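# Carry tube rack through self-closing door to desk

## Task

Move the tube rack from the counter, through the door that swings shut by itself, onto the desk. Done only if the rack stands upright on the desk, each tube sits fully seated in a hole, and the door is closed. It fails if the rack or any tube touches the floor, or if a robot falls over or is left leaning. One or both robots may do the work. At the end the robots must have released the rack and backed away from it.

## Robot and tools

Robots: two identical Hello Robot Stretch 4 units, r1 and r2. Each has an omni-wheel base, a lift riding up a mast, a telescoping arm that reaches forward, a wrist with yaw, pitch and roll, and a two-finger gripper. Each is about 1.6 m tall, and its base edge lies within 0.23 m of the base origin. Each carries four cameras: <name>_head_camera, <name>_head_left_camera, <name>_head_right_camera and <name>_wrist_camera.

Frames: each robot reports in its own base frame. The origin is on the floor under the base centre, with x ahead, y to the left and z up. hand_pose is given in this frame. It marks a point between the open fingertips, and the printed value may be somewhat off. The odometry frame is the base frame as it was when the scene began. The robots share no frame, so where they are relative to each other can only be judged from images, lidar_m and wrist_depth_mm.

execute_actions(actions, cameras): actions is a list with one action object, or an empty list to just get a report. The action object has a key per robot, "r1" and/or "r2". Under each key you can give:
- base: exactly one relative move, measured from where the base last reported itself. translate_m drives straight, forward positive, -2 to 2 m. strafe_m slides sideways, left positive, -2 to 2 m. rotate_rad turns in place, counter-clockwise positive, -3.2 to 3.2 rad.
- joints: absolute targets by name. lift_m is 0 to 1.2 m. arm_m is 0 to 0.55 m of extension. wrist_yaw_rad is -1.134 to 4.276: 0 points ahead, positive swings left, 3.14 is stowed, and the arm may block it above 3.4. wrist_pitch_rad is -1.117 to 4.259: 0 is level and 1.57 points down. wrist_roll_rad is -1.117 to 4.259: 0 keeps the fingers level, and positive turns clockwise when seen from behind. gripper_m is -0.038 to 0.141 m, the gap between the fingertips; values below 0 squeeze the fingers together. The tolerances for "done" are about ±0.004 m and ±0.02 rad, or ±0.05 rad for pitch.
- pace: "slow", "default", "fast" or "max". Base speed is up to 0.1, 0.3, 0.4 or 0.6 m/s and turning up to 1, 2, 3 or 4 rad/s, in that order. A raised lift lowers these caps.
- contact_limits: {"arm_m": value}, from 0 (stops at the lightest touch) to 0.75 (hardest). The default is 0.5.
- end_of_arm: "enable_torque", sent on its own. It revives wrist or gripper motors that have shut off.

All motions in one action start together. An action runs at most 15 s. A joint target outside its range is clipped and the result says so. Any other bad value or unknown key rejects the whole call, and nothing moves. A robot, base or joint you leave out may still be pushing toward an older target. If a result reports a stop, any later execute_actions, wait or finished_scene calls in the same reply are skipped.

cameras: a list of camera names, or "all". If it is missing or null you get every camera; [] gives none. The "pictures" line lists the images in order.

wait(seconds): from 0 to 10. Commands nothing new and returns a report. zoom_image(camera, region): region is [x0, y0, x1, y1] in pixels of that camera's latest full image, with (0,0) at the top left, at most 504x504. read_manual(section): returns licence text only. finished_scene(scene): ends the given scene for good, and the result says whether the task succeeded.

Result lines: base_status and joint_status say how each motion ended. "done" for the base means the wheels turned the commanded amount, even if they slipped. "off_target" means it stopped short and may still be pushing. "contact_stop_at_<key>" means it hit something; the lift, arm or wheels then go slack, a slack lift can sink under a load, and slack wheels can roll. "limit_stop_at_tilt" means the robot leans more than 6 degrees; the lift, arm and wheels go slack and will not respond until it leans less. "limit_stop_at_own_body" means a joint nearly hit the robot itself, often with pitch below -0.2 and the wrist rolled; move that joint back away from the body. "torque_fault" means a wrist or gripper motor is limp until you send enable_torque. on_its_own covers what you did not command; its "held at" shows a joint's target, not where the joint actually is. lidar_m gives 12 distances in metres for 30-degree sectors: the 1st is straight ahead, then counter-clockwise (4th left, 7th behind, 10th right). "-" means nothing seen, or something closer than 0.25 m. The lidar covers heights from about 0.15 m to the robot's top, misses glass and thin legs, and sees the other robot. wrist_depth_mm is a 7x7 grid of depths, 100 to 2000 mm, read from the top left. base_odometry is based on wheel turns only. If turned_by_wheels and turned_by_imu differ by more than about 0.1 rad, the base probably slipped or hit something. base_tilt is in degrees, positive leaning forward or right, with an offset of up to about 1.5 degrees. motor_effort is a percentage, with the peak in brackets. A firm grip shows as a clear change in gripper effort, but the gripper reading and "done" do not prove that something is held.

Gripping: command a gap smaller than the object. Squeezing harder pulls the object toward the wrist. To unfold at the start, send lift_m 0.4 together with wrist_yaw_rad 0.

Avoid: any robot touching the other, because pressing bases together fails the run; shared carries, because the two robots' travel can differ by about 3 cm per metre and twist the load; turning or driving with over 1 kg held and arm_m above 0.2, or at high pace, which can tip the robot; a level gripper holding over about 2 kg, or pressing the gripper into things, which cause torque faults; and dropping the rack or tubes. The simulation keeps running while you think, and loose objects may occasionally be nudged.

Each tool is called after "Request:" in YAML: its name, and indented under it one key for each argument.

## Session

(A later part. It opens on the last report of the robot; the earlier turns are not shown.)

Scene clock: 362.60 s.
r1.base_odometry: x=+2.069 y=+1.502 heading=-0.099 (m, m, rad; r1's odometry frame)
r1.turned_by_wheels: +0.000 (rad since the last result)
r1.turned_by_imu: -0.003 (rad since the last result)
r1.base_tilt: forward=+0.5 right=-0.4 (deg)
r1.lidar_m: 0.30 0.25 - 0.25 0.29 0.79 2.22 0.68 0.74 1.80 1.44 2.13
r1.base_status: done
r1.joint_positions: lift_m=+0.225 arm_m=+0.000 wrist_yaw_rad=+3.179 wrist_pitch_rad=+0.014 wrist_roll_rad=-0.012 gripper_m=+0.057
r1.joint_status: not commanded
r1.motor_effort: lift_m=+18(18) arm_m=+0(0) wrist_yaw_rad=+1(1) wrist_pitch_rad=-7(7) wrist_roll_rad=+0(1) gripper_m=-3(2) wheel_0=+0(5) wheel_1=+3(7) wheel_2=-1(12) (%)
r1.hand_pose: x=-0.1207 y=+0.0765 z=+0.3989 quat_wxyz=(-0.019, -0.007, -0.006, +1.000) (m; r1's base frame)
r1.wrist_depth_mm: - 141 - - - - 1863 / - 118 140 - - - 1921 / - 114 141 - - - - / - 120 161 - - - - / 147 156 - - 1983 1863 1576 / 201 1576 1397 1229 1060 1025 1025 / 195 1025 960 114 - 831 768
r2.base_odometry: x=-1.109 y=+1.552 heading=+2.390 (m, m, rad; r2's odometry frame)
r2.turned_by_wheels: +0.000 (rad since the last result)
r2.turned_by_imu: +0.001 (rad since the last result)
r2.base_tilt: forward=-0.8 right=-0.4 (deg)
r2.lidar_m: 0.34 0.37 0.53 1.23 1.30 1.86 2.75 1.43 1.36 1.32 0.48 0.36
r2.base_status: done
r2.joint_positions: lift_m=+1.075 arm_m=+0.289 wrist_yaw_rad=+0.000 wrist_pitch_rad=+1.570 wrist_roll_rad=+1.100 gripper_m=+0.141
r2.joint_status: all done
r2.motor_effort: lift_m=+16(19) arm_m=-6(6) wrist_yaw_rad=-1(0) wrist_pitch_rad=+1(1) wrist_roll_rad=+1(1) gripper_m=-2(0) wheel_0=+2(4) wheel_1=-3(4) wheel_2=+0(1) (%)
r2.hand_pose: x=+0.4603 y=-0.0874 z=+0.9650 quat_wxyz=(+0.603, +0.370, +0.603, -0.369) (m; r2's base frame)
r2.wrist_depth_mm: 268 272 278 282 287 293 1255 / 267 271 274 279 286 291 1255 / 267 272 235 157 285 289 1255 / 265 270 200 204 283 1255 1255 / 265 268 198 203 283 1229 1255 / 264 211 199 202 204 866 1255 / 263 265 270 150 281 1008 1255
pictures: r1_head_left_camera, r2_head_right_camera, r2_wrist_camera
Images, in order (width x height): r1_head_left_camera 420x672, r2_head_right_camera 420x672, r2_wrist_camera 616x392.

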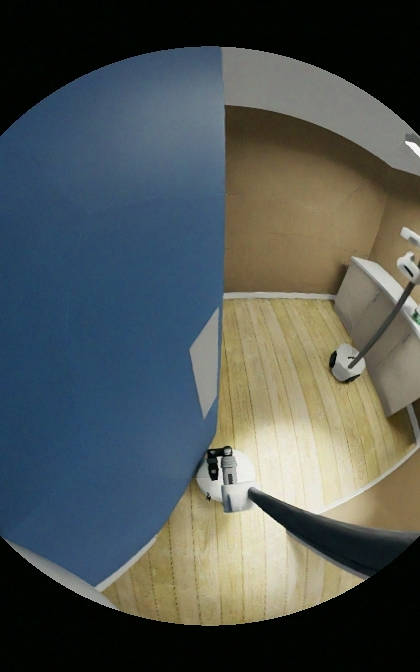

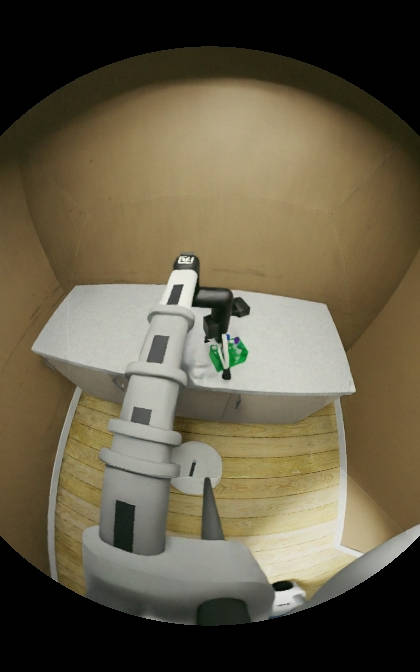

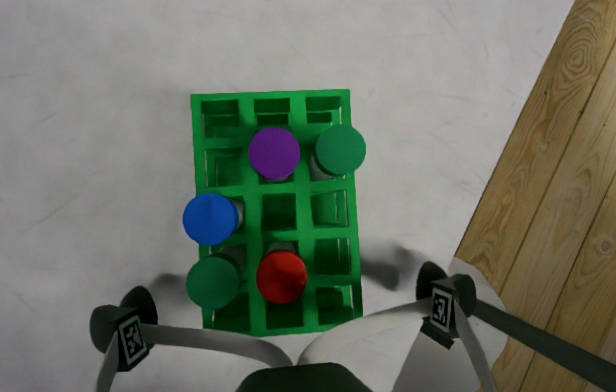

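Request:
execute_actions:
  actions:
    - {"r1": {"base": {"strafe_m": 0.35}}, "r2": {"joints": {"gripper_m": 0.05}}}
  cameras: ["r1_head_left_camera", "r2_wrist_camera", "r2_head_right_camera"]

Scene clock: 372.20 s.
r1.base_odometry: x=+2.103 y=+1.850 heading=-0.099 (m, m, rad; r1's odometry frame)
r1.turned_by_wheels: +0.000 (rad since the last result)
r1.turned_by_imu: -0.004 (rad since the last result)
r1.base_tilt: forward=+0.6 right=-0.4 (deg)
r1.lidar_m: 2.07 0.27 0.25 - 0.25 0.26 2.63 1.99 0.95 2.15 1.75 2.13
r1.base_status: done
r1.joint_positions: lift_m=+0.225 arm_m=+0.000 wrist_yaw_rad=+3.179 wrist_pitch_rad=+0.014 wrist_roll_rad=-0.012 gripper_m=+0.057
r1.joint_status: not commanded
r1.motor_effort: lift_m=+18(18) arm_m=+0(0) wrist_yaw_rad=+1(1) wrist_pitch_rad=-7(7) wrist_roll_rad=+0(1) gripper_m=-1(1) wheel_0=+0(9) wheel_1=+0(8) wheel_2=+0(0) (%)
r1.hand_pose: x=-0.1207 y=+0.0765 z=+0.3989 quat_wxyz=(-0.019, -0.007, -0.006, +1.000) (m; r1's base frame)
r1.wrist_depth_mm: - 141 - - 433 237 174 / - 119 141 - 477 246 180 / - 114 141 - 535 259 188 / - 120 161 - 597 272 195 / 147 156 - - 433 286 203 / 202 1756 1397 1229 480 242 211 / 196 1098 960 114 - 324 218
r2.base_odometry: x=-1.109 y=+1.552 heading=+2.390 (m, m, rad; r2's odometry frame)
r2.turned_by_wheels: +0.000 (rad since the last result)
r2.turned_by_imu: +0.001 (rad since the last result)
r2.base_tilt: forward=-0.9 right=-0.3 (deg)
r2.lidar_m: 0.34 0.36 0.51 1.23 1.31 1.84 2.03 1.76 1.36 1.32 0.48 0.34
r2.base_status: not commanded
r2.joint_positions: lift_m=+1.075 arm_m=+0.289 wrist_yaw_rad=+0.000 wrist_pitch_rad=+1.570 wrist_roll_rad=+1.100 gripper_m=+0.050
r2.joint_status: all done
r2.motor_effort: lift_m=+16(16) arm_m=-6(6) wrist_yaw_rad=+1(0) wrist_pitch_rad=+2(1) wrist_roll_rad=+2(1) gripper_m=-14(15) wheel_0=+2(2) wheel_1=-3(3) wheel_2=+0(0) (%)
r2.hand_pose: x=+0.4603 y=-0.0874 z=+0.9650 quat_wxyz=(+0.603, +0.370, +0.603, -0.369) (m; r2's base frame)
r2.wrist_depth_mm: 268 272 276 282 287 291 1281 / 267 271 276 281 286 291 1255 / 265 271 200 154 286 290 1255 / 265 270 196 235 283 1229 1255 / 264 270 193 195 283 1229 1255 / 264 267 191 195 195 1008 1255 / 264 177 189 276 282 1008 1255
pictures: r1_head_left_camera, r2_head_right_camera, r2_wrist_camera
Images, in order (width x height): r1_head_left_camera 420x672, r2_head_right_camera 420x672, r2_wrist_camera 616x392.

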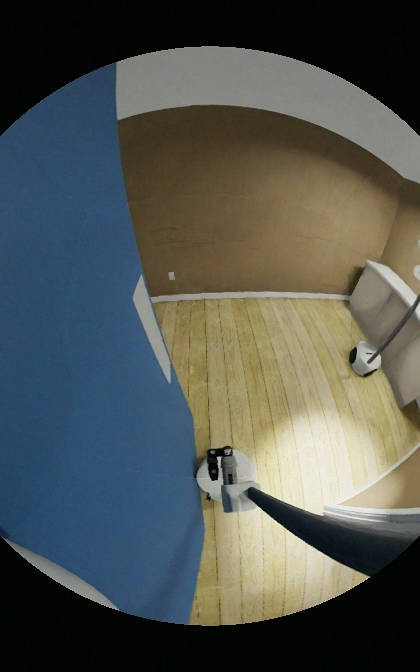

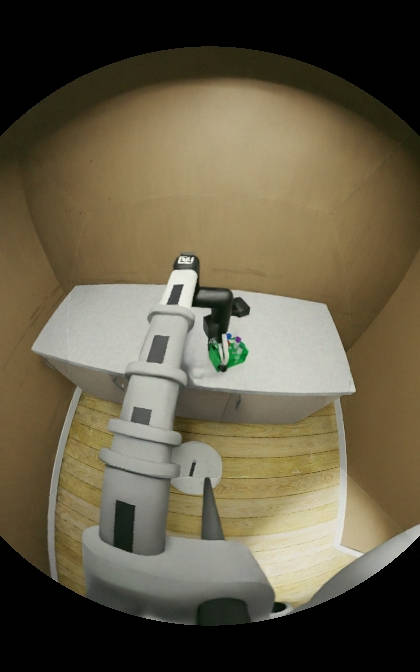

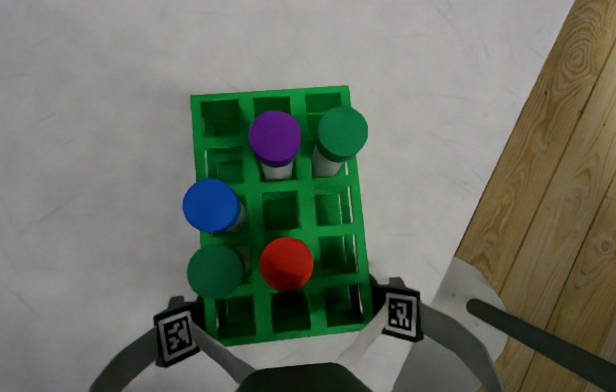

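Request:
execute_actions:
  actions:
    - {"r1": {"base": {"translate_m": 0.22}}, "r2": {"joints": {"gripper_m": 0.035, "lift_m": 1.11}, "pace": "slow"}}
  cameras: ["r1_head_left_camera", "r2_wrist_camera", "r2_head_right_camera"]

Scene clock: 393.97 s.
r1.base_odometry: x=+2.322 y=+1.828 heading=-0.099 (m, m, rad; r1's odometry frame)
r1.turned_by_wheels: +0.000 (rad since the last result)
r1.turned_by_imu: -0.003 (rad since the last result)
r1.base_tilt: forward=+0.6 right=-0.4 (deg)
r1.lidar_m: 1.85 0.28 0.25 - 0.25 0.26 0.73 1.10 1.07 1.71 1.66 1.93
r1.base_status: done
r1.joint_positions: lift_m=+0.225 arm_m=+0.000 wrist_yaw_rad=+3.179 wrist_pitch_rad=+0.014 wrist_roll_rad=-0.012 gripper_m=+0.057
r1.joint_status: not commanded
r1.motor_effort: lift_m=+18(18) arm_m=+0(0) wrist_yaw_rad=+1(1) wrist_pitch_rad=-6(7) wrist_roll_rad=+0(1) gripper_m=-1(3) wheel_0=-1(4) wheel_1=+2(9) wheel_2=+1(8) (%)
r1.hand_pose: x=-0.1207 y=+0.0765 z=+0.3989 quat_wxyz=(-0.019, -0.007, -0.006, +1.000) (m; r1's base frame)
r1.wrist_depth_mm: - 141 - - 445 240 174 / - 118 141 - 492 248 182 / - 114 141 - 554 263 189 / - 120 161 - 615 277 198 / 147 155 - - 449 289 204 / 202 1808 1366 1229 496 246 213 / 195 1118 946 114 - 329 220
r2.base_odometry: x=-1.109 y=+1.552 heading=+2.390 (m, m, rad; r2's odometry frame)
r2.turned_by_wheels: +0.000 (rad since the last result)
r2.turned_by_imu: +0.001 (rad since the last result)
r2.base_tilt: forward=-0.7 right=-0.3 (deg)
r2.lidar_m: 0.34 0.36 0.53 1.24 1.31 1.86 1.71 1.66 1.36 1.33 0.47 0.35
r2.base_status: not commanded
r2.joint_positions: lift_m=+1.110 arm_m=+0.289 wrist_yaw_rad=+0.000 wrist_pitch_rad=+1.570 wrist_roll_rad=+1.100 gripper_m=+0.035
r2.joint_status: all done
r2.motor_effort: lift_m=+24(22) arm_m=-6(6) wrist_yaw_rad=+0(0) wrist_pitch_rad=+2(1) wrist_roll_rad=+1(1) gripper_m=-20(24) wheel_0=+2(2) wheel_1=-3(3) wheel_2=+0(0) (%)
r2.hand_pose: x=+0.4603 y=-0.0874 z=+0.9994 quat_wxyz=(+0.603, +0.370, +0.603, -0.369) (m; r2's base frame)
r2.wrist_depth_mm: 300 306 310 315 322 325 1366 / 300 304 309 314 322 327 1308 / 300 303 231 162 320 325 1308 / 297 303 179 236 320 1281 1308 / 298 303 158 193 319 1255 1281 / 297 300 204 192 193 1042 1281 / 297 173 185 307 1025 1025 1281
pictures: r1_head_left_camera, r2_head_right_camera, r2_wrist_camera
Images, in order (width x height): r1_head_left_camera 420x672, r2_head_right_camera 420x672, r2_wrist_camera 616x392.

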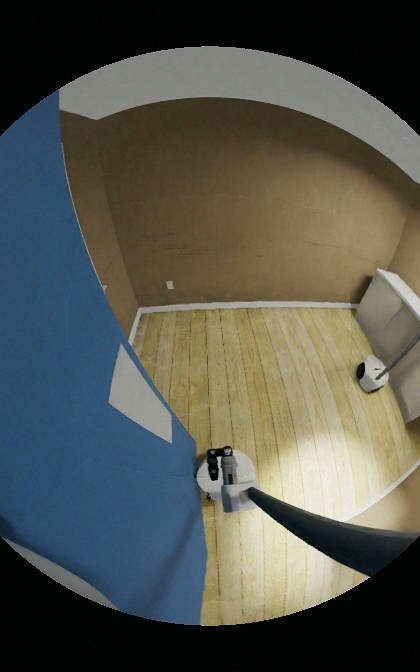

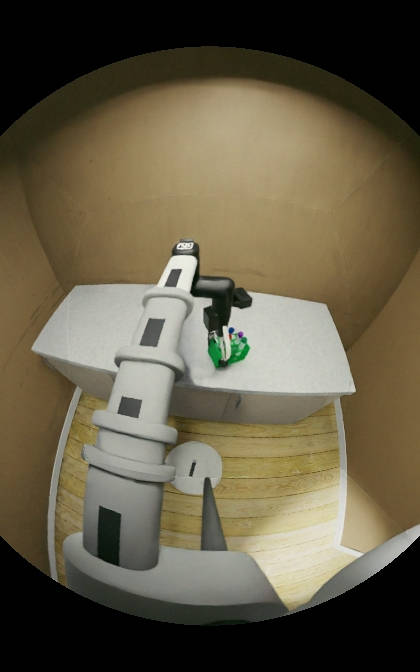

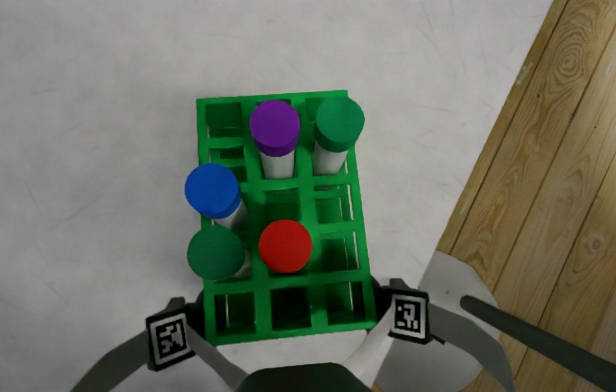

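Request:
execute_actions:
  actions: []
  cameras: ["r2_wrist_camera"]

Scene clock: 400.10 s.
r1.base_odometry: x=+2.322 y=+1.828 heading=-0.099 (m, m, rad; r1's odometry frame)
r1.turned_by_wheels: +0.000 (rad since the last result)
r1.turned_by_imu: -0.001 (rad since the last result)
r1.base_tilt: forward=+0.5 right=-0.4 (deg)
r1.lidar_m: 1.84 0.28 0.25 - 0.25 0.25 0.69 1.11 1.05 1.71 1.66 1.93
r1.base_status: done
r1.joint_positions: lift_m=+0.225 arm_m=+0.000 wrist_yaw_rad=+3.179 wrist_pitch_rad=+0.014 wrist_roll_rad=-0.012 gripper_m=+0.057
r1.joint_status: not commanded
r1.motor_effort: lift_m=+18(18) arm_m=+0(0) wrist_yaw_rad=+1(1) wrist_pitch_rad=-7(7) wrist_roll_rad=+0(1) gripper_m=-2(3) wheel_0=-1(4) wheel_1=+2(9) wheel_2=+1(8) (%)
r1.hand_pose: x=-0.1207 y=+0.0765 z=+0.3989 quat_wxyz=(-0.019, -0.007, -0.006, +1.000) (m; r1's base frame)
r1.wrist_depth_mm: - 141 - - 442 240 174 / - 119 141 - 496 247 181 / - 114 141 - 544 260 189 / - 120 161 - 615 277 196 / 147 156 - - 449 291 204 / 202 1808 1336 1229 500 246 213 / 195 1118 946 114 - 330 220
r2.base_odometry: x=-1.109 y=+1.552 heading=+2.390 (m, m, rad; r2's odometry frame)
r2.turned_by_wheels: +0.000 (rad since the last result)
r2.turned_by_imu: +0.000 (rad since the last result)
r2.base_tilt: forward=-0.8 right=-0.3 (deg)
r2.lidar_m: 0.34 0.36 0.52 1.23 1.32 1.85 1.70 1.67 1.37 1.32 0.48 0.35
r2.base_status: not commanded
r2.joint_positions: lift_m=+1.110 arm_m=+0.289 wrist_yaw_rad=+0.000 wrist_pitch_rad=+1.570 wrist_roll_rad=+1.100 gripper_m=+0.035
r2.joint_status: all done
r2.motor_effort: lift_m=+24(22) arm_m=-6(6) wrist_yaw_rad=+0(0) wrist_pitch_rad=+1(1) wrist_roll_rad=+0(1) gripper_m=-20(24) wheel_0=+2(2) wheel_1=-3(3) wheel_2=+0(0) (%)
r2.hand_pose: x=+0.4603 y=-0.0874 z=+0.9994 quat_wxyz=(+0.603, +0.370, +0.603, -0.369) (m; r2's base frame)
r2.wrist_depth_mm: 301 304 312 317 324 327 1336 / 301 306 309 315 322 327 1308 / 298 303 231 162 320 325 1308 / 297 303 178 237 319 1281 1308 / 297 303 158 193 319 1281 1308 / 296 301 203 191 192 1042 1281 / 296 172 185 307 1025 1042 1255
pictures: r2_wrist_camera
Images, in order (width x height): r2_wrist_camera 616x392.

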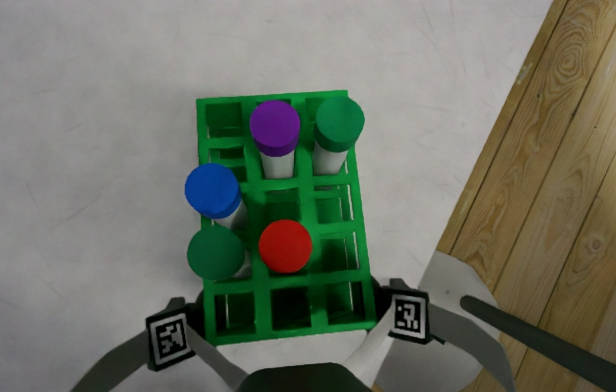

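Request:
execute_actions:
  actions:
    - {"r1": {"base": {"strafe_m": 0.1}, "pace": "slow"}, "r2": {"joints": {"wrist_roll_rad": 0.0, "wrist_pitch_rad": 1.37, "lift_m": 1.12}, "pace": "slow"}}
  cameras: ["r1_head_left_camera", "r2_wrist_camera", "r2_head_right_camera"]

Scene clock: 459.90 s.
r1.base_odometry: x=+2.322 y=+1.886 heading=-0.063 (m, m, rad; r1's odometry frame)
r1.turned_by_wheels: +0.036 (rad since the last result)
r1.turned_by_imu: +0.000 (rad since the last result)
r1.base_tilt: forward=+0.5 right=-0.5 (deg)
r1.lidar_m: 1.85 0.29 0.25 - 0.25 0.26 0.65 1.15 1.11 1.73 1.70 1.93
r1.base_status: strafe_m contact_stop (by the wheels' count: +0.058 of +0.100)
r1.joint_positions: lift_m=+0.225 arm_m=+0.000 wrist_yaw_rad=+3.179 wrist_pitch_rad=+0.014 wrist_roll_rad=-0.012 gripper_m=+0.057
r1.joint_status: not commanded
r1.on_its_own: the wheels are slack since a contact_stop
r1.motor_effort: lift_m=+18(18) arm_m=+0(0) wrist_yaw_rad=+2(3) wrist_pitch_rad=-7(7) wrist_roll_rad=+0(0) gripper_m=-3(2) wheel_0=+0(29) wheel_1=+0(38) wheel_2=+0(4) (%)
r1.hand_pose: x=-0.1207 y=+0.0766 z=+0.3989 quat_wxyz=(-0.019, -0.007, -0.006, +1.000) (m; r1's base frame)
r1.wrist_depth_mm: - 141 - - 404 231 173 / - 118 141 - 442 238 178 / - 114 142 - 484 251 185 / - 120 161 - 535 265 192 / 147 156 - - 407 276 200 / 201 1808 1397 1229 442 236 207 / 196 1098 946 114 - 310 214
r2.base_odometry: x=-1.109 y=+1.552 heading=+2.390 (m, m, rad; r2's odometry frame)
r2.turned_by_wheels: +0.000 (rad since the last result)
r2.turned_by_imu: +0.001 (rad since the last result)
r2.base_tilt: forward=-0.8 right=-0.4 (deg)
r2.lidar_m: 0.33 0.36 0.52 1.22 1.32 1.84 1.73 1.71 1.37 1.32 0.48 0.35
r2.base_status: not commanded
r2.joint_positions: lift_m=+1.120 arm_m=+0.289 wrist_yaw_rad=+0.000 wrist_pitch_rad=+1.372 wrist_roll_rad=+0.000 gripper_m=+0.035
r2.joint_status: all done
r2.motor_effort: lift_m=+24(16) arm_m=-6(6) wrist_yaw_rad=+0(0) wrist_pitch_rad=-4(4) wrist_roll_rad=+0(5) gripper_m=-21(22) wheel_0=+2(2) wheel_1=-3(3) wheel_2=+0(0) (%)
r2.hand_pose: x=+0.5170 y=-0.0874 z=+1.0151 quat_wxyz=(+0.774, +0.000, +0.633, +0.000) (m; r2's base frame)
r2.wrist_depth_mm: 362 370 373 382 384 389 394 / 351 353 362 366 373 375 382 / 340 343 231 160 357 364 370 / 330 334 196 236 347 351 355 / 322 325 152 193 338 338 345 / 310 315 202 193 191 332 334 / 304 174 184 312 317 319 325
pictures: r1_head_left_camera, r2_head_right_camera, r2_wrist_camera
Images, in order (width x height): r1_head_left_camera 420x672, r2_head_right_camera 420x672, r2_wrist_camera 616x392.

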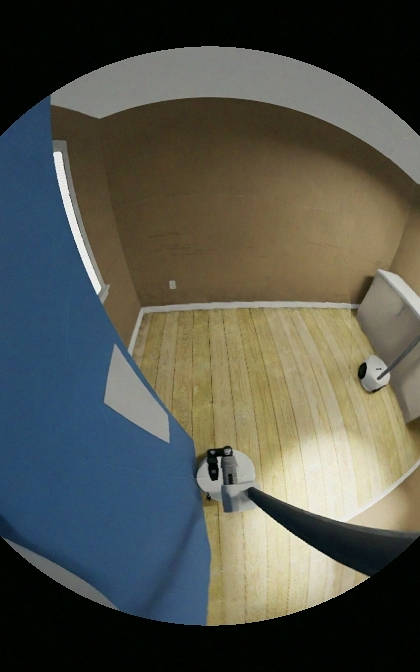

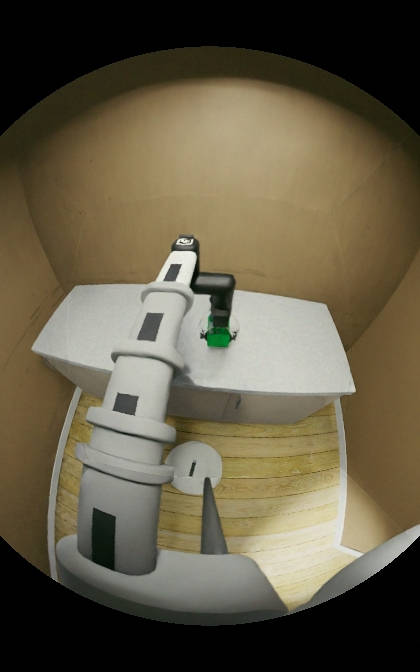

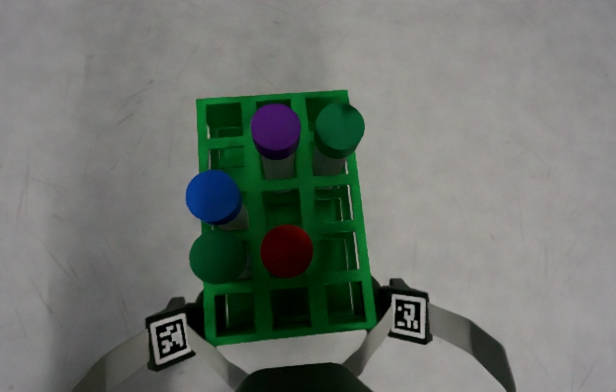

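Request:
execute_actions:
  actions:
    - {"r1": {"base": {"strafe_m": -0.01}, "pace": "slow"}, "r2": {"joints": {"lift_m": 1.068}, "pace": "slow"}}
  cameras: ["r1_head_left_camera", "r2_wrist_camera"]

Scene clock: 466.13 s.
r1.base_odometry: x=+2.322 y=+1.876 heading=-0.063 (m, m, rad; r1's odometry frame)
r1.turned_by_wheels: +0.000 (rad since the last result)
r1.turned_by_imu: -0.003 (rad since the last result)
r1.base_tilt: forward=+0.6 right=-0.5 (deg)
r1.lidar_m: 1.86 0.29 0.25 - 0.25 0.26 0.65 1.14 1.10 1.72 1.68 1.90
r1.base_status: done
r1.joint_positions: lift_m=+0.225 arm_m=+0.000 wrist_yaw_rad=+3.179 wrist_pitch_rad=+0.014 wrist_roll_rad=-0.012 gripper_m=+0.057
r1.joint_status: not commanded
r1.motor_effort: lift_m=+18(18) arm_m=+0(0) wrist_yaw_rad=+1(1) wrist_pitch_rad=-7(7) wrist_roll_rad=+1(2) gripper_m=-2(2) wheel_0=-1(4) wheel_1=+0(1) wheel_2=+0(1) (%)
r1.hand_pose: x=-0.1207 y=+0.0766 z=+0.3989 quat_wxyz=(-0.019, -0.007, -0.006, +1.000) (m; r1's base frame)
r1.wrist_depth_mm: - 141 - - 418 234 173 / - 118 141 - 462 241 179 / - 114 141 - 504 253 187 / - 120 161 - 564 268 195 / 147 156 - - 421 281 202 / 202 1808 1430 1255 462 240 208 / 195 1118 946 114 - 315 216
r2.base_odometry: x=-1.109 y=+1.552 heading=+2.390 (m, m, rad; r2's odometry frame)
r2.turned_by_wheels: +0.000 (rad since the last result)
r2.turned_by_imu: +0.001 (rad since the last result)
r2.base_tilt: forward=-0.8 right=-0.4 (deg)
r2.lidar_m: 0.32 0.37 0.52 1.23 1.33 1.84 1.72 1.71 1.38 1.32 0.48 0.35
r2.base_status: not commanded
r2.joint_positions: lift_m=+1.068 arm_m=+0.289 wrist_yaw_rad=+0.000 wrist_pitch_rad=+1.372 wrist_roll_rad=+0.000 gripper_m=+0.035
r2.joint_status: all done
r2.motor_effort: lift_m=+17(19) arm_m=-6(6) wrist_yaw_rad=+0(1) wrist_pitch_rad=-4(5) wrist_roll_rad=+0(1) gripper_m=-18(20) wheel_0=+2(2) wheel_1=-3(3) wheel_2=+0(0) (%)
r2.hand_pose: x=+0.5170 y=-0.0874 z=+0.9637 quat_wxyz=(+0.774, +0.000, +0.633, +0.000) (m; r2's base frame)
r2.wrist_depth_mm: 306 310 314 319 324 330 334 / 297 300 306 309 315 317 320 / 287 291 231 160 301 306 312 / 281 282 191 237 293 297 301 / 271 274 156 193 283 289 293 / 264 266 204 192 191 279 281 / 256 173 185 266 267 268 274
pictures: r1_head_left_camera, r2_wrist_camera
Images, in order (width x height): r1_head_left_camera 420x672, r2_wrist_camera 616x392.

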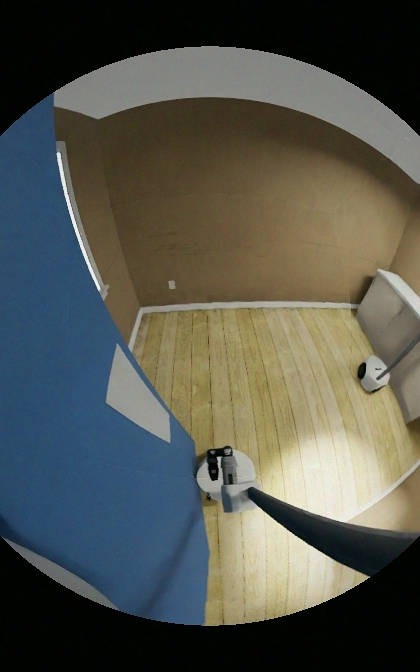

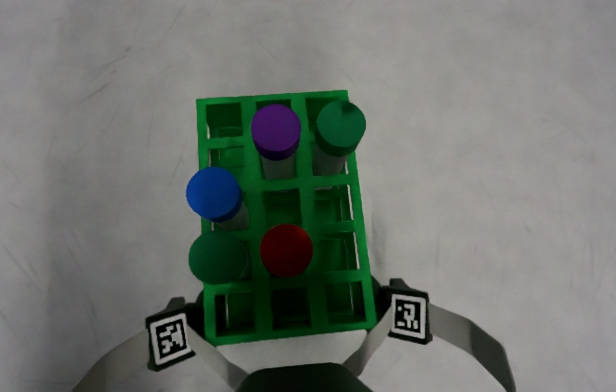

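Request:
execute_actions:
  actions:
    - {"r2": {"joints": {"gripper_m": 0.125}, "pace": "slow"}}
  cameras: ["r2_wrist_camera"]

Request:
execute_actions:
  actions:
    - {"r2": {"joints": {"arm_m": 0.14}}}
  cameras: ["r2_wrist_camera"]

Request:
execute_actions:
  actions:
    - {"r2": {"joints": {"wrist_pitch_rad": 0.87, "lift_m": 1.008}}}
  cameras: ["r2_wrist_camera", "r2_head_right_camera"]

Scene clock: 476.00 s.
r1.base_odometry: x=+2.322 y=+1.876 heading=-0.063 (m, m, rad; r1's odometry frame)
r1.turned_by_wheels: +0.000 (rad since the last result)
r1.turned_by_imu: -0.004 (rad since the last result)
r1.base_tilt: forward=+0.6 right=-0.4 (deg)
r1.lidar_m: 1.86 0.31 0.25 - 0.25 0.25 0.69 1.10 1.07 1.73 1.69 1.93
r1.base_status: not commanded
r1.joint_positions: lift_m=+0.225 arm_m=+0.000 wrist_yaw_rad=+3.179 wrist_pitch_rad=+0.014 wrist_roll_rad=-0.012 gripper_m=+0.057
r1.joint_status: not commanded
r1.motor_effort: lift_m=+18(18) arm_m=+0(0) wrist_yaw_rad=+1(1) wrist_pitch_rad=-7(6) wrist_roll_rad=-1(0) gripper_m=-2(3) wheel_0=-1(1) wheel_1=+0(0) wheel_2=+0(0) (%)
r1.hand_pose: x=-0.1207 y=+0.0766 z=+0.3989 quat_wxyz=(-0.019, -0.007, -0.006, +1.000) (m; r1's base frame)
r1.wrist_depth_mm: - 141 - - 415 235 174 / - 118 141 - 462 243 179 / - 114 141 - 512 254 186 / - 120 161 - 559 268 193 / 147 155 - - 421 279 202 / 202 1808 1366 1229 466 241 209 / 195 1098 931 114 - 315 216
r2.base_odometry: x=-1.109 y=+1.552 heading=+2.390 (m, m, rad; r2's odometry frame)
r2.turned_by_wheels: +0.000 (rad since the last result)
r2.turned_by_imu: +0.001 (rad since the last result)
r2.base_tilt: forward=-0.9 right=-0.3 (deg)
r2.lidar_m: 0.33 0.36 0.52 1.23 1.31 1.85 1.73 1.68 1.39 1.32 0.47 0.37
r2.base_status: not commanded
r2.joint_positions: lift_m=+1.068 arm_m=+0.289 wrist_yaw_rad=+0.000 wrist_pitch_rad=+1.371 wrist_roll_rad=+0.000 gripper_m=+0.125
r2.joint_status: all done
r2.motor_effort: lift_m=+17(17) arm_m=-6(6) wrist_yaw_rad=+0(0) wrist_pitch_rad=-1(4) wrist_roll_rad=+0(0) gripper_m=-1(20) wheel_0=+2(2) wheel_1=-3(3) wheel_2=+0(0) (%)
r2.hand_pose: x=+0.5172 y=-0.0874 z=+0.9637 quat_wxyz=(+0.774, +0.000, +0.633, +0.000) (m; r2's base frame)
r2.wrist_depth_mm: 306 312 317 320 325 330 336 / 298 301 307 309 314 319 324 / 289 294 236 173 303 307 312 / 279 283 208 248 294 300 300 / 272 274 169 204 285 289 291 / 263 220 256 235 202 281 283 / 257 256 260 147 268 272 274
pictures: r2_wrist_camera
Images, in order (width x height): r2_wrist_camera 616x392.

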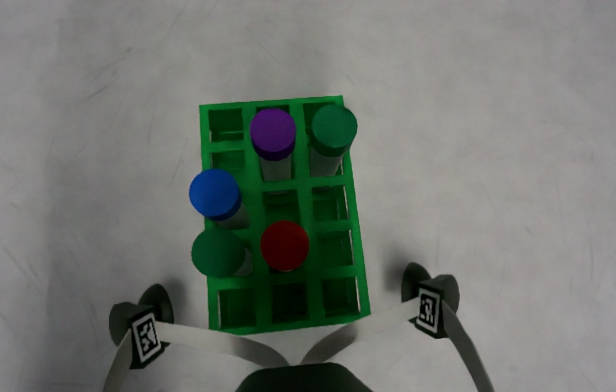

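Scene clock: 477.50 s.
r1.base_odometry: x=+2.322 y=+1.876 heading=-0.063 (m, m, rad; r1's odometry frame)
r1.turned_by_wheels: +0.000 (rad since the last result)
r1.turned_by_imu: -0.001 (rad since the last result)
r1.base_tilt: forward=+0.6 right=-0.4 (deg)
r1.lidar_m: 1.85 0.28 0.25 - 0.25 0.26 0.66 1.11 1.10 1.74 1.70 1.90
r1.base_status: not commanded
r1.joint_positions: lift_m=+0.225 arm_m=+0.000 wrist_yaw_rad=+3.179 wrist_pitch_rad=+0.014 wrist_roll_rad=-0.012 gripper_m=+0.057
r1.joint_status: not commanded
r1.motor_effort: lift_m=+18(18) arm_m=+0(0) wrist_yaw_rad=+1(1) wrist_pitch_rad=-7(7) wrist_roll_rad=+0(1) gripper_m=-1(2) wheel_0=-1(1) wheel_1=+0(0) wheel_2=+0(0) (%)
r1.hand_pose: x=-0.1207 y=+0.0766 z=+0.3989 quat_wxyz=(-0.019, -0.007, -0.006, +1.000) (m; r1's base frame)
r1.wrist_depth_mm: - 141 - - 418 235 174 / - 118 141 - 459 242 179 / - 114 142 - 508 255 187 / - 120 161 - 559 267 193 / 147 155 - - 418 281 201 / 202 1808 1366 1229 462 240 208 / 196 1118 960 114 - 315 216
r2.base_odometry: x=-1.109 y=+1.552 heading=+2.390 (m, m, rad; r2's odometry frame)
r2.turned_by_wheels: +0.000 (rad since the last result)
r2.turned_by_imu: +0.000 (rad since the last result)
r2.base_tilt: forward=-0.9 right=-0.3 (deg)
r2.lidar_m: 0.35 0.36 0.51 1.23 1.30 1.86 1.72 1.69 1.37 1.31 0.48 0.36
r2.base_status: not commanded
r2.joint_positions: lift_m=+1.068 arm_m=+0.141 wrist_yaw_rad=+0.000 wrist_pitch_rad=+1.371 wrist_roll_rad=+0.000 gripper_m=+0.125
r2.joint_status: all done
r2.motor_effort: lift_m=+17(17) arm_m=-6(6) wrist_yaw_rad=+1(0) wrist_pitch_rad=-2(1) wrist_roll_rad=+0(0) gripper_m=-3(1) wheel_0=+2(2) wheel_1=-3(3) wheel_2=+0(0) (%)
r2.hand_pose: x=+0.3693 y=-0.0874 z=+0.9637 quat_wxyz=(+0.774, +0.000, +0.633, +0.000) (m; r2's base frame)
r2.wrist_depth_mm: 309 314 235 258 327 330 334 / 298 304 268 255 314 320 324 / 290 293 297 300 306 309 312 / 281 285 286 291 294 298 301 / 271 276 278 283 287 290 293 / 266 220 273 278 203 285 1182 / 1078 1098 904 147 1160 1160 1182
pictures: r2_wrist_camera
Images, in order (width x height): r2_wrist_camera 616x392.

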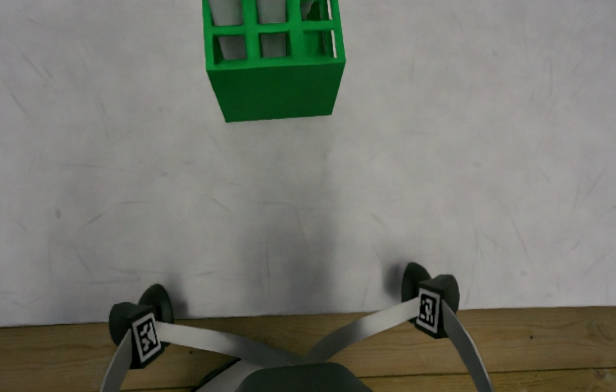

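Scene clock: 478.67 s.
r1.base_odometry: x=+2.322 y=+1.876 heading=-0.063 (m, m, rad; r1's odometry frame)
r1.turned_by_wheels: +0.000 (rad since the last result)
r1.turned_by_imu: -0.001 (rad since the last result)
r1.base_tilt: forward=+0.5 right=-0.4 (deg)
r1.lidar_m: 1.87 0.30 0.25 - 0.25 0.26 0.69 1.12 1.11 1.71 1.69 1.94
r1.base_status: not commanded
r1.joint_positions: lift_m=+0.225 arm_m=+0.000 wrist_yaw_rad=+3.179 wrist_pitch_rad=+0.014 wrist_roll_rad=-0.012 gripper_m=+0.057
r1.joint_status: not commanded
r1.motor_effort: lift_m=+17(17) arm_m=+0(0) wrist_yaw_rad=+1(1) wrist_pitch_rad=-7(7) wrist_roll_rad=+0(0) gripper_m=-1(2) wheel_0=-1(1) wheel_1=+0(0) wheel_2=+0(0) (%)
r1.hand_pose: x=-0.1207 y=+0.0766 z=+0.3989 quat_wxyz=(-0.019, -0.007, -0.006, +1.000) (m; r1's base frame)
r1.wrist_depth_mm: - 141 - - 418 234 173 / - 118 141 - 459 242 180 / - 114 141 - 508 254 187 / - 120 161 - 564 268 194 / 147 155 - - 421 281 202 / 201 1808 1397 1229 469 238 209 / 196 1098 960 114 - 317 215
r2.base_odometry: x=-1.109 y=+1.552 heading=+2.390 (m, m, rad; r2's odometry frame)
r2.turned_by_wheels: +0.000 (rad since the last result)
r2.turned_by_imu: +0.000 (rad since the last result)
r2.base_tilt: forward=-0.9 right=-0.3 (deg)
r2.lidar_m: 0.34 0.37 0.50 1.24 1.30 1.85 1.71 1.70 1.37 1.32 0.45 0.35
r2.base_status: not commanded
r2.joint_positions: lift_m=+1.008 arm_m=+0.141 wrist_yaw_rad=+0.000 wrist_pitch_rad=+0.872 wrist_roll_rad=+0.000 gripper_m=+0.125
r2.joint_status: all done
r2.motor_effort: lift_m=+17(14) arm_m=-6(6) wrist_yaw_rad=+1(0) wrist_pitch_rad=-6(9) wrist_roll_rad=-1(0) gripper_m=-2(2) wheel_0=+2(2) wheel_1=-3(3) wheel_2=+0(0) (%)
r2.hand_pose: x=+0.4975 y=-0.0874 z=+0.9656 quat_wxyz=(+0.906, +0.000, +0.422, +0.000) (m; r2's base frame)
r2.wrist_depth_mm: 535 544 544 559 554 554 564 / 452 455 459 466 466 466 466 / 389 389 289 253 399 399 399 / 342 343 245 240 347 351 351 / 304 306 251 229 309 310 314 / 274 220 265 250 204 274 281 / 251 243 243 147 254 250 256
pictures: r2_head_right_camera, r2_wrist_camera
Images, in order (width x height): r2_head_right_camera 420x672, r2_wrist_camera 616x392.

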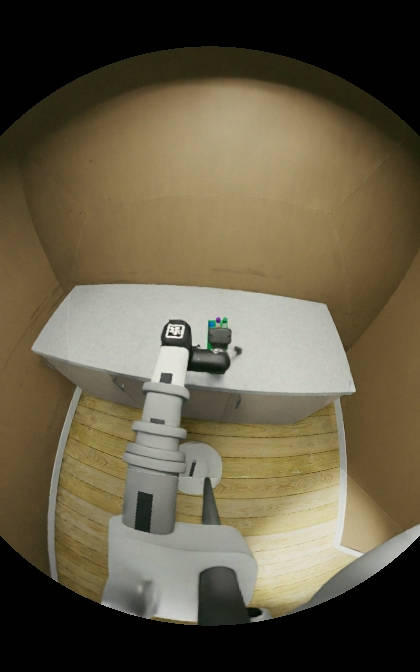

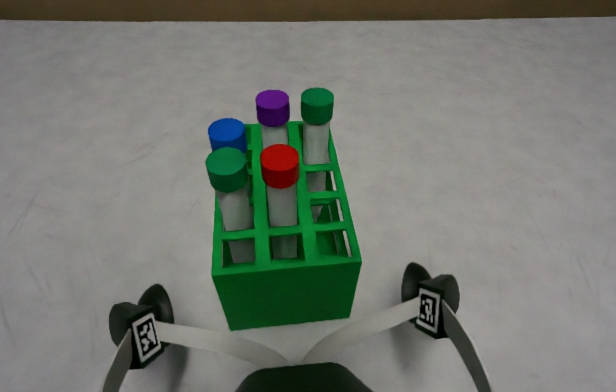

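Request:
execute_actions:
  actions:
    - {"r2": {"joints": {"arm_m": 0.195}, "pace": "slow"}}
  cameras: ["r2_wrist_camera"]

Scene clock: 509.63 s.
r1.base_odometry: x=+2.322 y=+1.876 heading=-0.063 (m, m, rad; r1's odometry frame)
r1.turned_by_wheels: +0.000 (rad since the last result)
r1.turned_by_imu: -0.002 (rad since the last result)
r1.base_tilt: forward=+0.6 right=-0.3 (deg)
r1.lidar_m: 1.86 0.26 0.25 - 0.25 0.26 0.66 1.11 1.10 1.71 1.70 1.92
r1.base_status: not commanded
r1.joint_positions: lift_m=+0.225 arm_m=+0.000 wrist_yaw_rad=+3.179 wrist_pitch_rad=+0.014 wrist_roll_rad=-0.012 gripper_m=+0.057
r1.joint_status: not commanded
r1.motor_effort: lift_m=+17(17) arm_m=+0(0) wrist_yaw_rad=+1(1) wrist_pitch_rad=-7(7) wrist_roll_rad=+0(0) gripper_m=+0(1) wheel_0=-1(1) wheel_1=+0(0) wheel_2=+0(0) (%)
r1.hand_pose: x=-0.1207 y=+0.0766 z=+0.3989 quat_wxyz=(-0.019, -0.007, -0.006, +1.000) (m; r1's base frame)
r1.wrist_depth_mm: - 141 - - 415 235 173 / - 119 141 - 455 242 179 / - 113 141 - 500 254 186 / - 120 161 - 564 268 193 / 147 155 - - 415 281 202 / 201 1808 1397 1255 459 240 208 / 195 1138 946 114 - 315 216
r2.base_odometry: x=-1.109 y=+1.552 heading=+2.390 (m, m, rad; r2's odometry frame)
r2.turned_by_wheels: +0.000 (rad since the last result)
r2.turned_by_imu: +0.001 (rad since the last result)
r2.base_tilt: forward=-0.9 right=-0.5 (deg)
r2.lidar_m: 0.33 0.35 0.53 1.22 1.31 1.85 1.71 1.67 1.36 1.32 0.46 0.35
r2.base_status: not commanded
r2.joint_positions: lift_m=+1.008 arm_m=+0.194 wrist_yaw_rad=+0.000 wrist_pitch_rad=+0.872 wrist_roll_rad=+0.000 gripper_m=+0.125
r2.joint_status: all done
r2.motor_effort: lift_m=+17(16) arm_m=+6(4) wrist_yaw_rad=+0(1) wrist_pitch_rad=-5(6) wrist_roll_rad=+0(1) gripper_m=-1(1) wheel_0=+1(2) wheel_1=-3(3) wheel_2=+0(0) (%)
r2.hand_pose: x=+0.5504 y=-0.0874 z=+0.9656 quat_wxyz=(+0.906, +0.000, +0.422, +0.000) (m; r2's base frame)
r2.wrist_depth_mm: 525 530 535 535 539 544 549 / 449 452 459 462 466 466 466 / 389 392 392 397 399 399 402 / 343 343 259 220 347 349 351 / 306 304 182 208 309 309 312 / 274 220 192 197 200 274 281 / 251 242 178 147 248 250 255
pictures: r2_wrist_camera
Images, in order (width x height): r2_wrist_camera 616x392.

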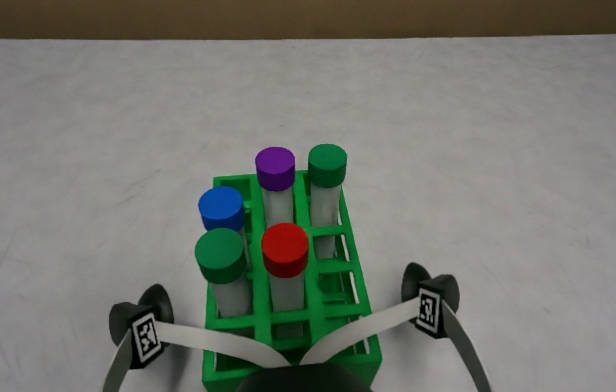

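Request:
execute_actions:
  actions:
    - {"r2": {"joints": {"arm_m": 0.203, "gripper_m": 0.035}}}
  cameras: ["r2_wrist_camera"]

Scene clock: 521.97 s.
r1.base_odometry: x=+2.322 y=+1.876 heading=-0.063 (m, m, rad; r1's odometry frame)
r1.turned_by_wheels: +0.000 (rad since the last result)
r1.turned_by_imu: -0.002 (rad since the last result)
r1.base_tilt: forward=+0.5 right=-0.5 (deg)
r1.lidar_m: 1.86 0.29 0.25 - 0.25 0.26 0.69 1.12 1.07 1.70 1.68 1.93
r1.base_status: not commanded
r1.joint_positions: lift_m=+0.225 arm_m=+0.000 wrist_yaw_rad=+3.179 wrist_pitch_rad=+0.014 wrist_roll_rad=-0.012 gripper_m=+0.057
r1.joint_status: not commanded
r1.motor_effort: lift_m=+18(17) arm_m=+0(0) wrist_yaw_rad=+1(1) wrist_pitch_rad=-7(7) wrist_roll_rad=+0(1) gripper_m=-2(2) wheel_0=-1(1) wheel_1=+0(0) wheel_2=+0(0) (%)
r1.hand_pose: x=-0.1207 y=+0.0766 z=+0.3989 quat_wxyz=(-0.019, -0.007, -0.006, +1.000) (m; r1's base frame)
r1.wrist_depth_mm: - 141 - - 418 234 173 / - 118 140 - 459 242 178 / - 114 141 - 508 255 186 / - 120 161 - 559 268 194 / 147 156 - - 421 281 202 / 202 1756 1397 1229 466 239 208 / 196 1098 946 114 - 317 216
r2.base_odometry: x=-1.109 y=+1.552 heading=+2.390 (m, m, rad; r2's odometry frame)
r2.turned_by_wheels: +0.000 (rad since the last result)
r2.turned_by_imu: +0.001 (rad since the last result)
r2.base_tilt: forward=-0.9 right=-0.3 (deg)
r2.lidar_m: 0.33 0.36 0.52 1.23 1.30 1.84 1.72 1.70 1.37 1.31 0.49 0.37
r2.base_status: not commanded
r2.joint_positions: lift_m=+1.008 arm_m=+0.202 wrist_yaw_rad=+0.000 wrist_pitch_rad=+0.870 wrist_roll_rad=+0.000 gripper_m=+0.035
r2.joint_status: all done
r2.motor_effort: lift_m=+17(17) arm_m=+6(8) wrist_yaw_rad=+1(0) wrist_pitch_rad=-1(6) wrist_roll_rad=+2(0) gripper_m=-22(22) wheel_0=+2(2) wheel_1=-3(3) wheel_2=+0(0) (%)
r2.hand_pose: x=+0.5588 y=-0.0874 z=+0.9659 quat_wxyz=(+0.907, +0.000, +0.422, +0.000) (m; r2's base frame)
r2.wrist_depth_mm: 517 512 525 530 535 539 549 / 452 455 459 462 466 469 473 / 392 392 394 394 402 402 407 / 343 343 338 194 351 351 353 / 304 306 208 216 309 310 314 / 274 276 187 192 194 278 281 / 250 175 186 181 244 244 256
pictures: r2_wrist_camera
Images, in order (width x height): r2_wrist_camera 616x392.

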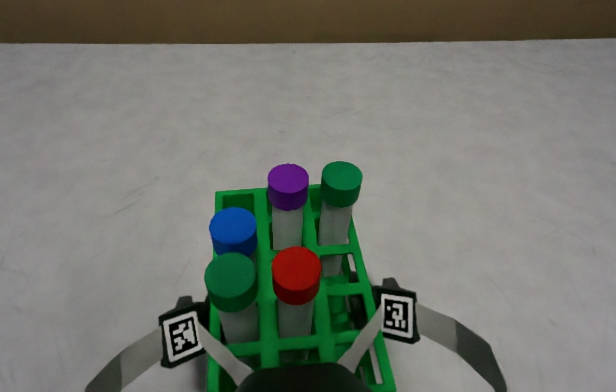

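Request:
execute_actions:
  actions:
    - {"r2": {"joints": {"lift_m": 1.04}, "pace": "slow"}}
  cameras: ["r2_wrist_camera", "r2_head_right_camera", "r2_head_camera"]

Scene clock: 528.80 s.
r1.base_odometry: x=+2.322 y=+1.876 heading=-0.063 (m, m, rad; r1's odometry frame)
r1.turned_by_wheels: +0.000 (rad since the last result)
r1.turned_by_imu: -0.003 (rad since the last result)
r1.base_tilt: forward=+0.6 right=-0.3 (deg)
r1.lidar_m: 1.86 0.30 0.25 - 0.25 0.25 0.67 1.12 1.10 1.71 1.70 1.92
r1.base_status: not commanded
r1.joint_positions: lift_m=+0.225 arm_m=+0.000 wrist_yaw_rad=+3.179 wrist_pitch_rad=+0.014 wrist_roll_rad=-0.012 gripper_m=+0.057
r1.joint_status: not commanded
r1.motor_effort: lift_m=+18(18) arm_m=+0(0) wrist_yaw_rad=+1(2) wrist_pitch_rad=-7(7) wrist_roll_rad=+0(0) gripper_m=-2(3) wheel_0=-1(1) wheel_1=+0(0) wheel_2=+0(0) (%)
r1.hand_pose: x=-0.1207 y=+0.0766 z=+0.3989 quat_wxyz=(-0.019, -0.007, -0.006, +1.000) (m; r1's base frame)
r1.wrist_depth_mm: - 141 - - 418 234 173 / - 118 140 - 462 241 179 / - 113 141 - 508 255 186 / - 120 161 - 564 268 194 / 147 155 - - 421 281 202 / 202 1708 1366 1229 462 240 208 / 196 1118 946 114 - 319 215
r2.base_odometry: x=-1.109 y=+1.552 heading=+2.390 (m, m, rad; r2's odometry frame)
r2.turned_by_wheels: +0.000 (rad since the last result)
r2.turned_by_imu: +0.001 (rad since the last result)
r2.base_tilt: forward=-0.8 right=-0.4 (deg)
r2.lidar_m: 0.33 0.36 0.52 1.22 1.31 1.82 1.73 1.70 1.36 1.32 0.48 0.35
r2.base_status: not commanded
r2.joint_positions: lift_m=+1.040 arm_m=+0.202 wrist_yaw_rad=+0.000 wrist_pitch_rad=+0.872 wrist_roll_rad=+0.000 gripper_m=+0.035
r2.joint_status: all done
r2.motor_effort: lift_m=+23(27) arm_m=+6(6) wrist_yaw_rad=+0(0) wrist_pitch_rad=-6(6) wrist_roll_rad=+1(0) gripper_m=-22(19) wheel_0=+2(1) wheel_1=-3(3) wheel_2=+0(1) (%)
r2.hand_pose: x=+0.5584 y=-0.0874 z=+0.9970 quat_wxyz=(+0.906, +0.000, +0.422, +0.000) (m; r2's base frame)
r2.wrist_depth_mm: 525 530 535 539 549 554 569 / 504 512 512 521 517 530 525 / 433 436 442 442 445 449 452 / 382 384 375 195 389 389 392 / 342 342 208 216 345 347 347 / 307 309 187 193 194 312 314 / 279 175 185 182 272 276 287
pictures: r2_head_camera, r2_head_right_camera, r2_wrist_camera
Images, in order (width x height): r2_head_camera 420x560, r2_head_right_camera 420x672, r2_wrist_camera 616x392.

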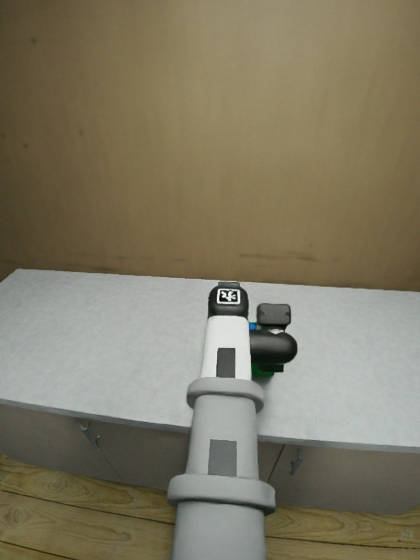

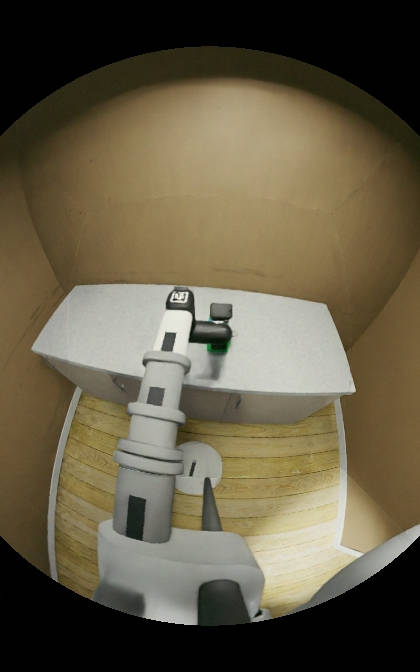

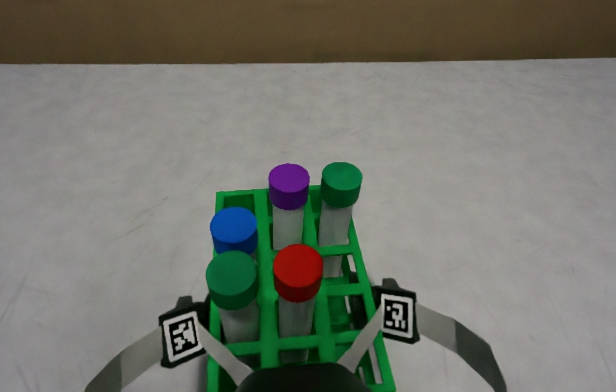

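Request:
zoom_image:
  camera: "r2_wrist_camera"
  region: [140, 150, 460, 392]

Region (140, 150, 460, 392) of r2_wrist_camera's 616x392 image, scaled by 1.575; it fills the top 381 rows of this view, and the rest is white.

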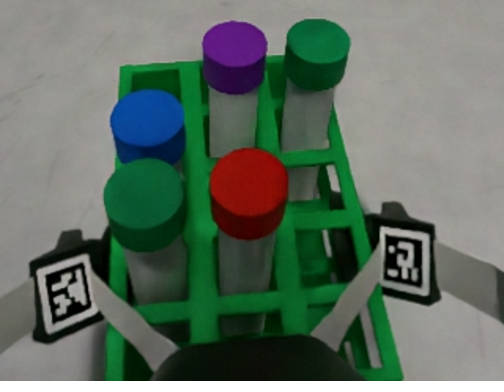

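Request:
execute_actions:
  actions:
    - {"r2": {"base": {"rotate_rad": -2.55}, "joints": {"lift_m": 1.06, "arm_m": 0.0}}}
  cameras: ["r2_wrist_camera", "r2_head_left_camera", "r2_head_right_camera"]

Scene clock: 575.97 s.
r1.base_odometry: x=+2.322 y=+1.876 heading=-0.063 (m, m, rad; r1's odometry frame)
r1.turned_by_wheels: +0.000 (rad since the last result)
r1.turned_by_imu: -0.004 (rad since the last result)
r1.base_tilt: forward=+0.6 right=-0.4 (deg)
r1.lidar_m: 1.87 0.28 0.25 - 0.25 0.26 0.68 1.12 1.08 1.51 1.47 1.92
r1.base_status: not commanded
r1.joint_positions: lift_m=+0.225 arm_m=+0.000 wrist_yaw_rad=+3.179 wrist_pitch_rad=+0.014 wrist_roll_rad=-0.012 gripper_m=+0.057
r1.joint_status: not commanded
r1.motor_effort: lift_m=+18(18) arm_m=+0(0) wrist_yaw_rad=+1(1) wrist_pitch_rad=-7(7) wrist_roll_rad=+0(0) gripper_m=-2(3) wheel_0=-1(1) wheel_1=+0(0) wheel_2=+0(0) (%)
r1.hand_pose: x=-0.1207 y=+0.0766 z=+0.3989 quat_wxyz=(-0.019, -0.007, -0.006, +1.000) (m; r1's base frame)
r1.wrist_depth_mm: - 141 - - 421 235 174 / - 119 141 - 459 242 179 / - 114 142 - 504 255 187 / - 120 161 - 564 268 195 / 147 155 - - 418 281 201 / 202 1808 1336 1229 459 239 209 / 195 1098 946 114 - 317 216
r2.base_odometry: x=-1.109 y=+1.552 heading=-0.160 (m, m, rad; r2's odometry frame)
r2.turned_by_wheels: -2.550 (rad since the last result)
r2.turned_by_imu: -2.536 (rad since the last result)
r2.base_tilt: forward=-0.8 right=-0.3 (deg)
r2.lidar_m: 1.73 1.34 1.32 0.45 0.34 0.33 0.39 0.62 1.25 1.35 2.02 1.69
r2.base_status: done
r2.joint_positions: lift_m=+1.060 arm_m=+0.001 wrist_yaw_rad=+0.000 wrist_pitch_rad=+0.872 wrist_roll_rad=+0.000 gripper_m=+0.035
r2.joint_status: all done
r2.motor_effort: lift_m=+22(28) arm_m=-6(5) wrist_yaw_rad=+1(1) wrist_pitch_rad=-6(7) wrist_roll_rad=+1(1) gripper_m=-20(20) wheel_0=+2(5) wheel_1=+1(6) wheel_2=+0(6) (%)
r2.hand_pose: x=+0.3574 y=-0.0874 z=+1.0170 quat_wxyz=(+0.906, +0.000, +0.423, +0.000) (m; r2's base frame)
r2.wrist_depth_mm: 1182 - - - 1618 - - / 1255 - - - 1808 - - / 1308 1661 1808 1921 1808 1863 1921 / 1397 1618 1576 195 1661 1618 1661 / 1397 1464 213 217 1464 1499 1464 / 1281 1281 187 192 194 1308 1336 / 1160 175 184 182 1138 1160 1205
pictures: r2_head_left_camera, r2_head_right_camera, r2_wrist_camera
Images, in order (width x height): r2_head_left_camera 420x672, r2_head_right_camera 420x672, r2_wrist_camera 616x392.

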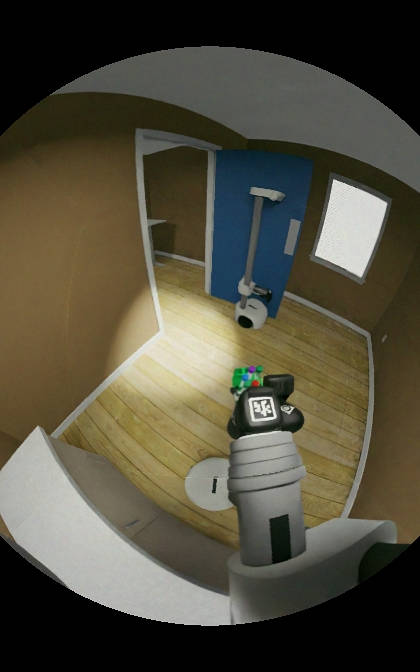

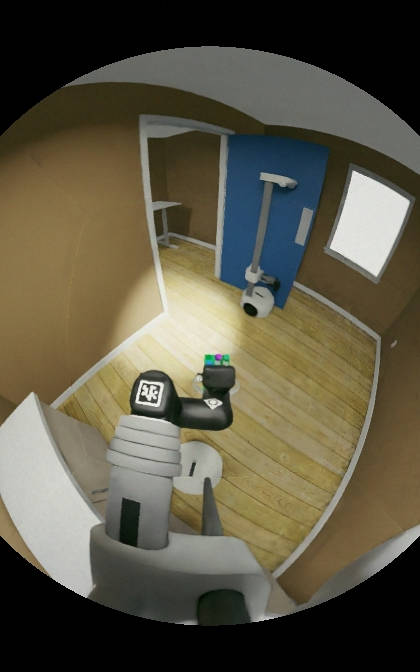

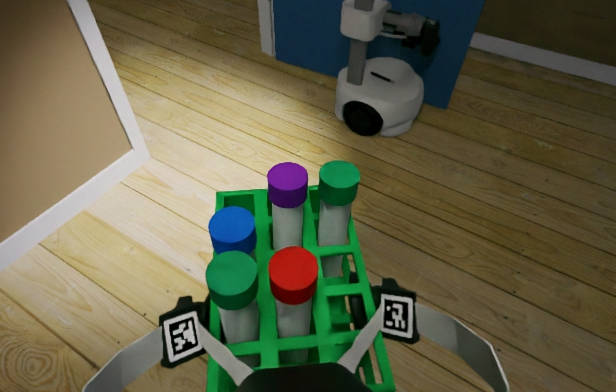

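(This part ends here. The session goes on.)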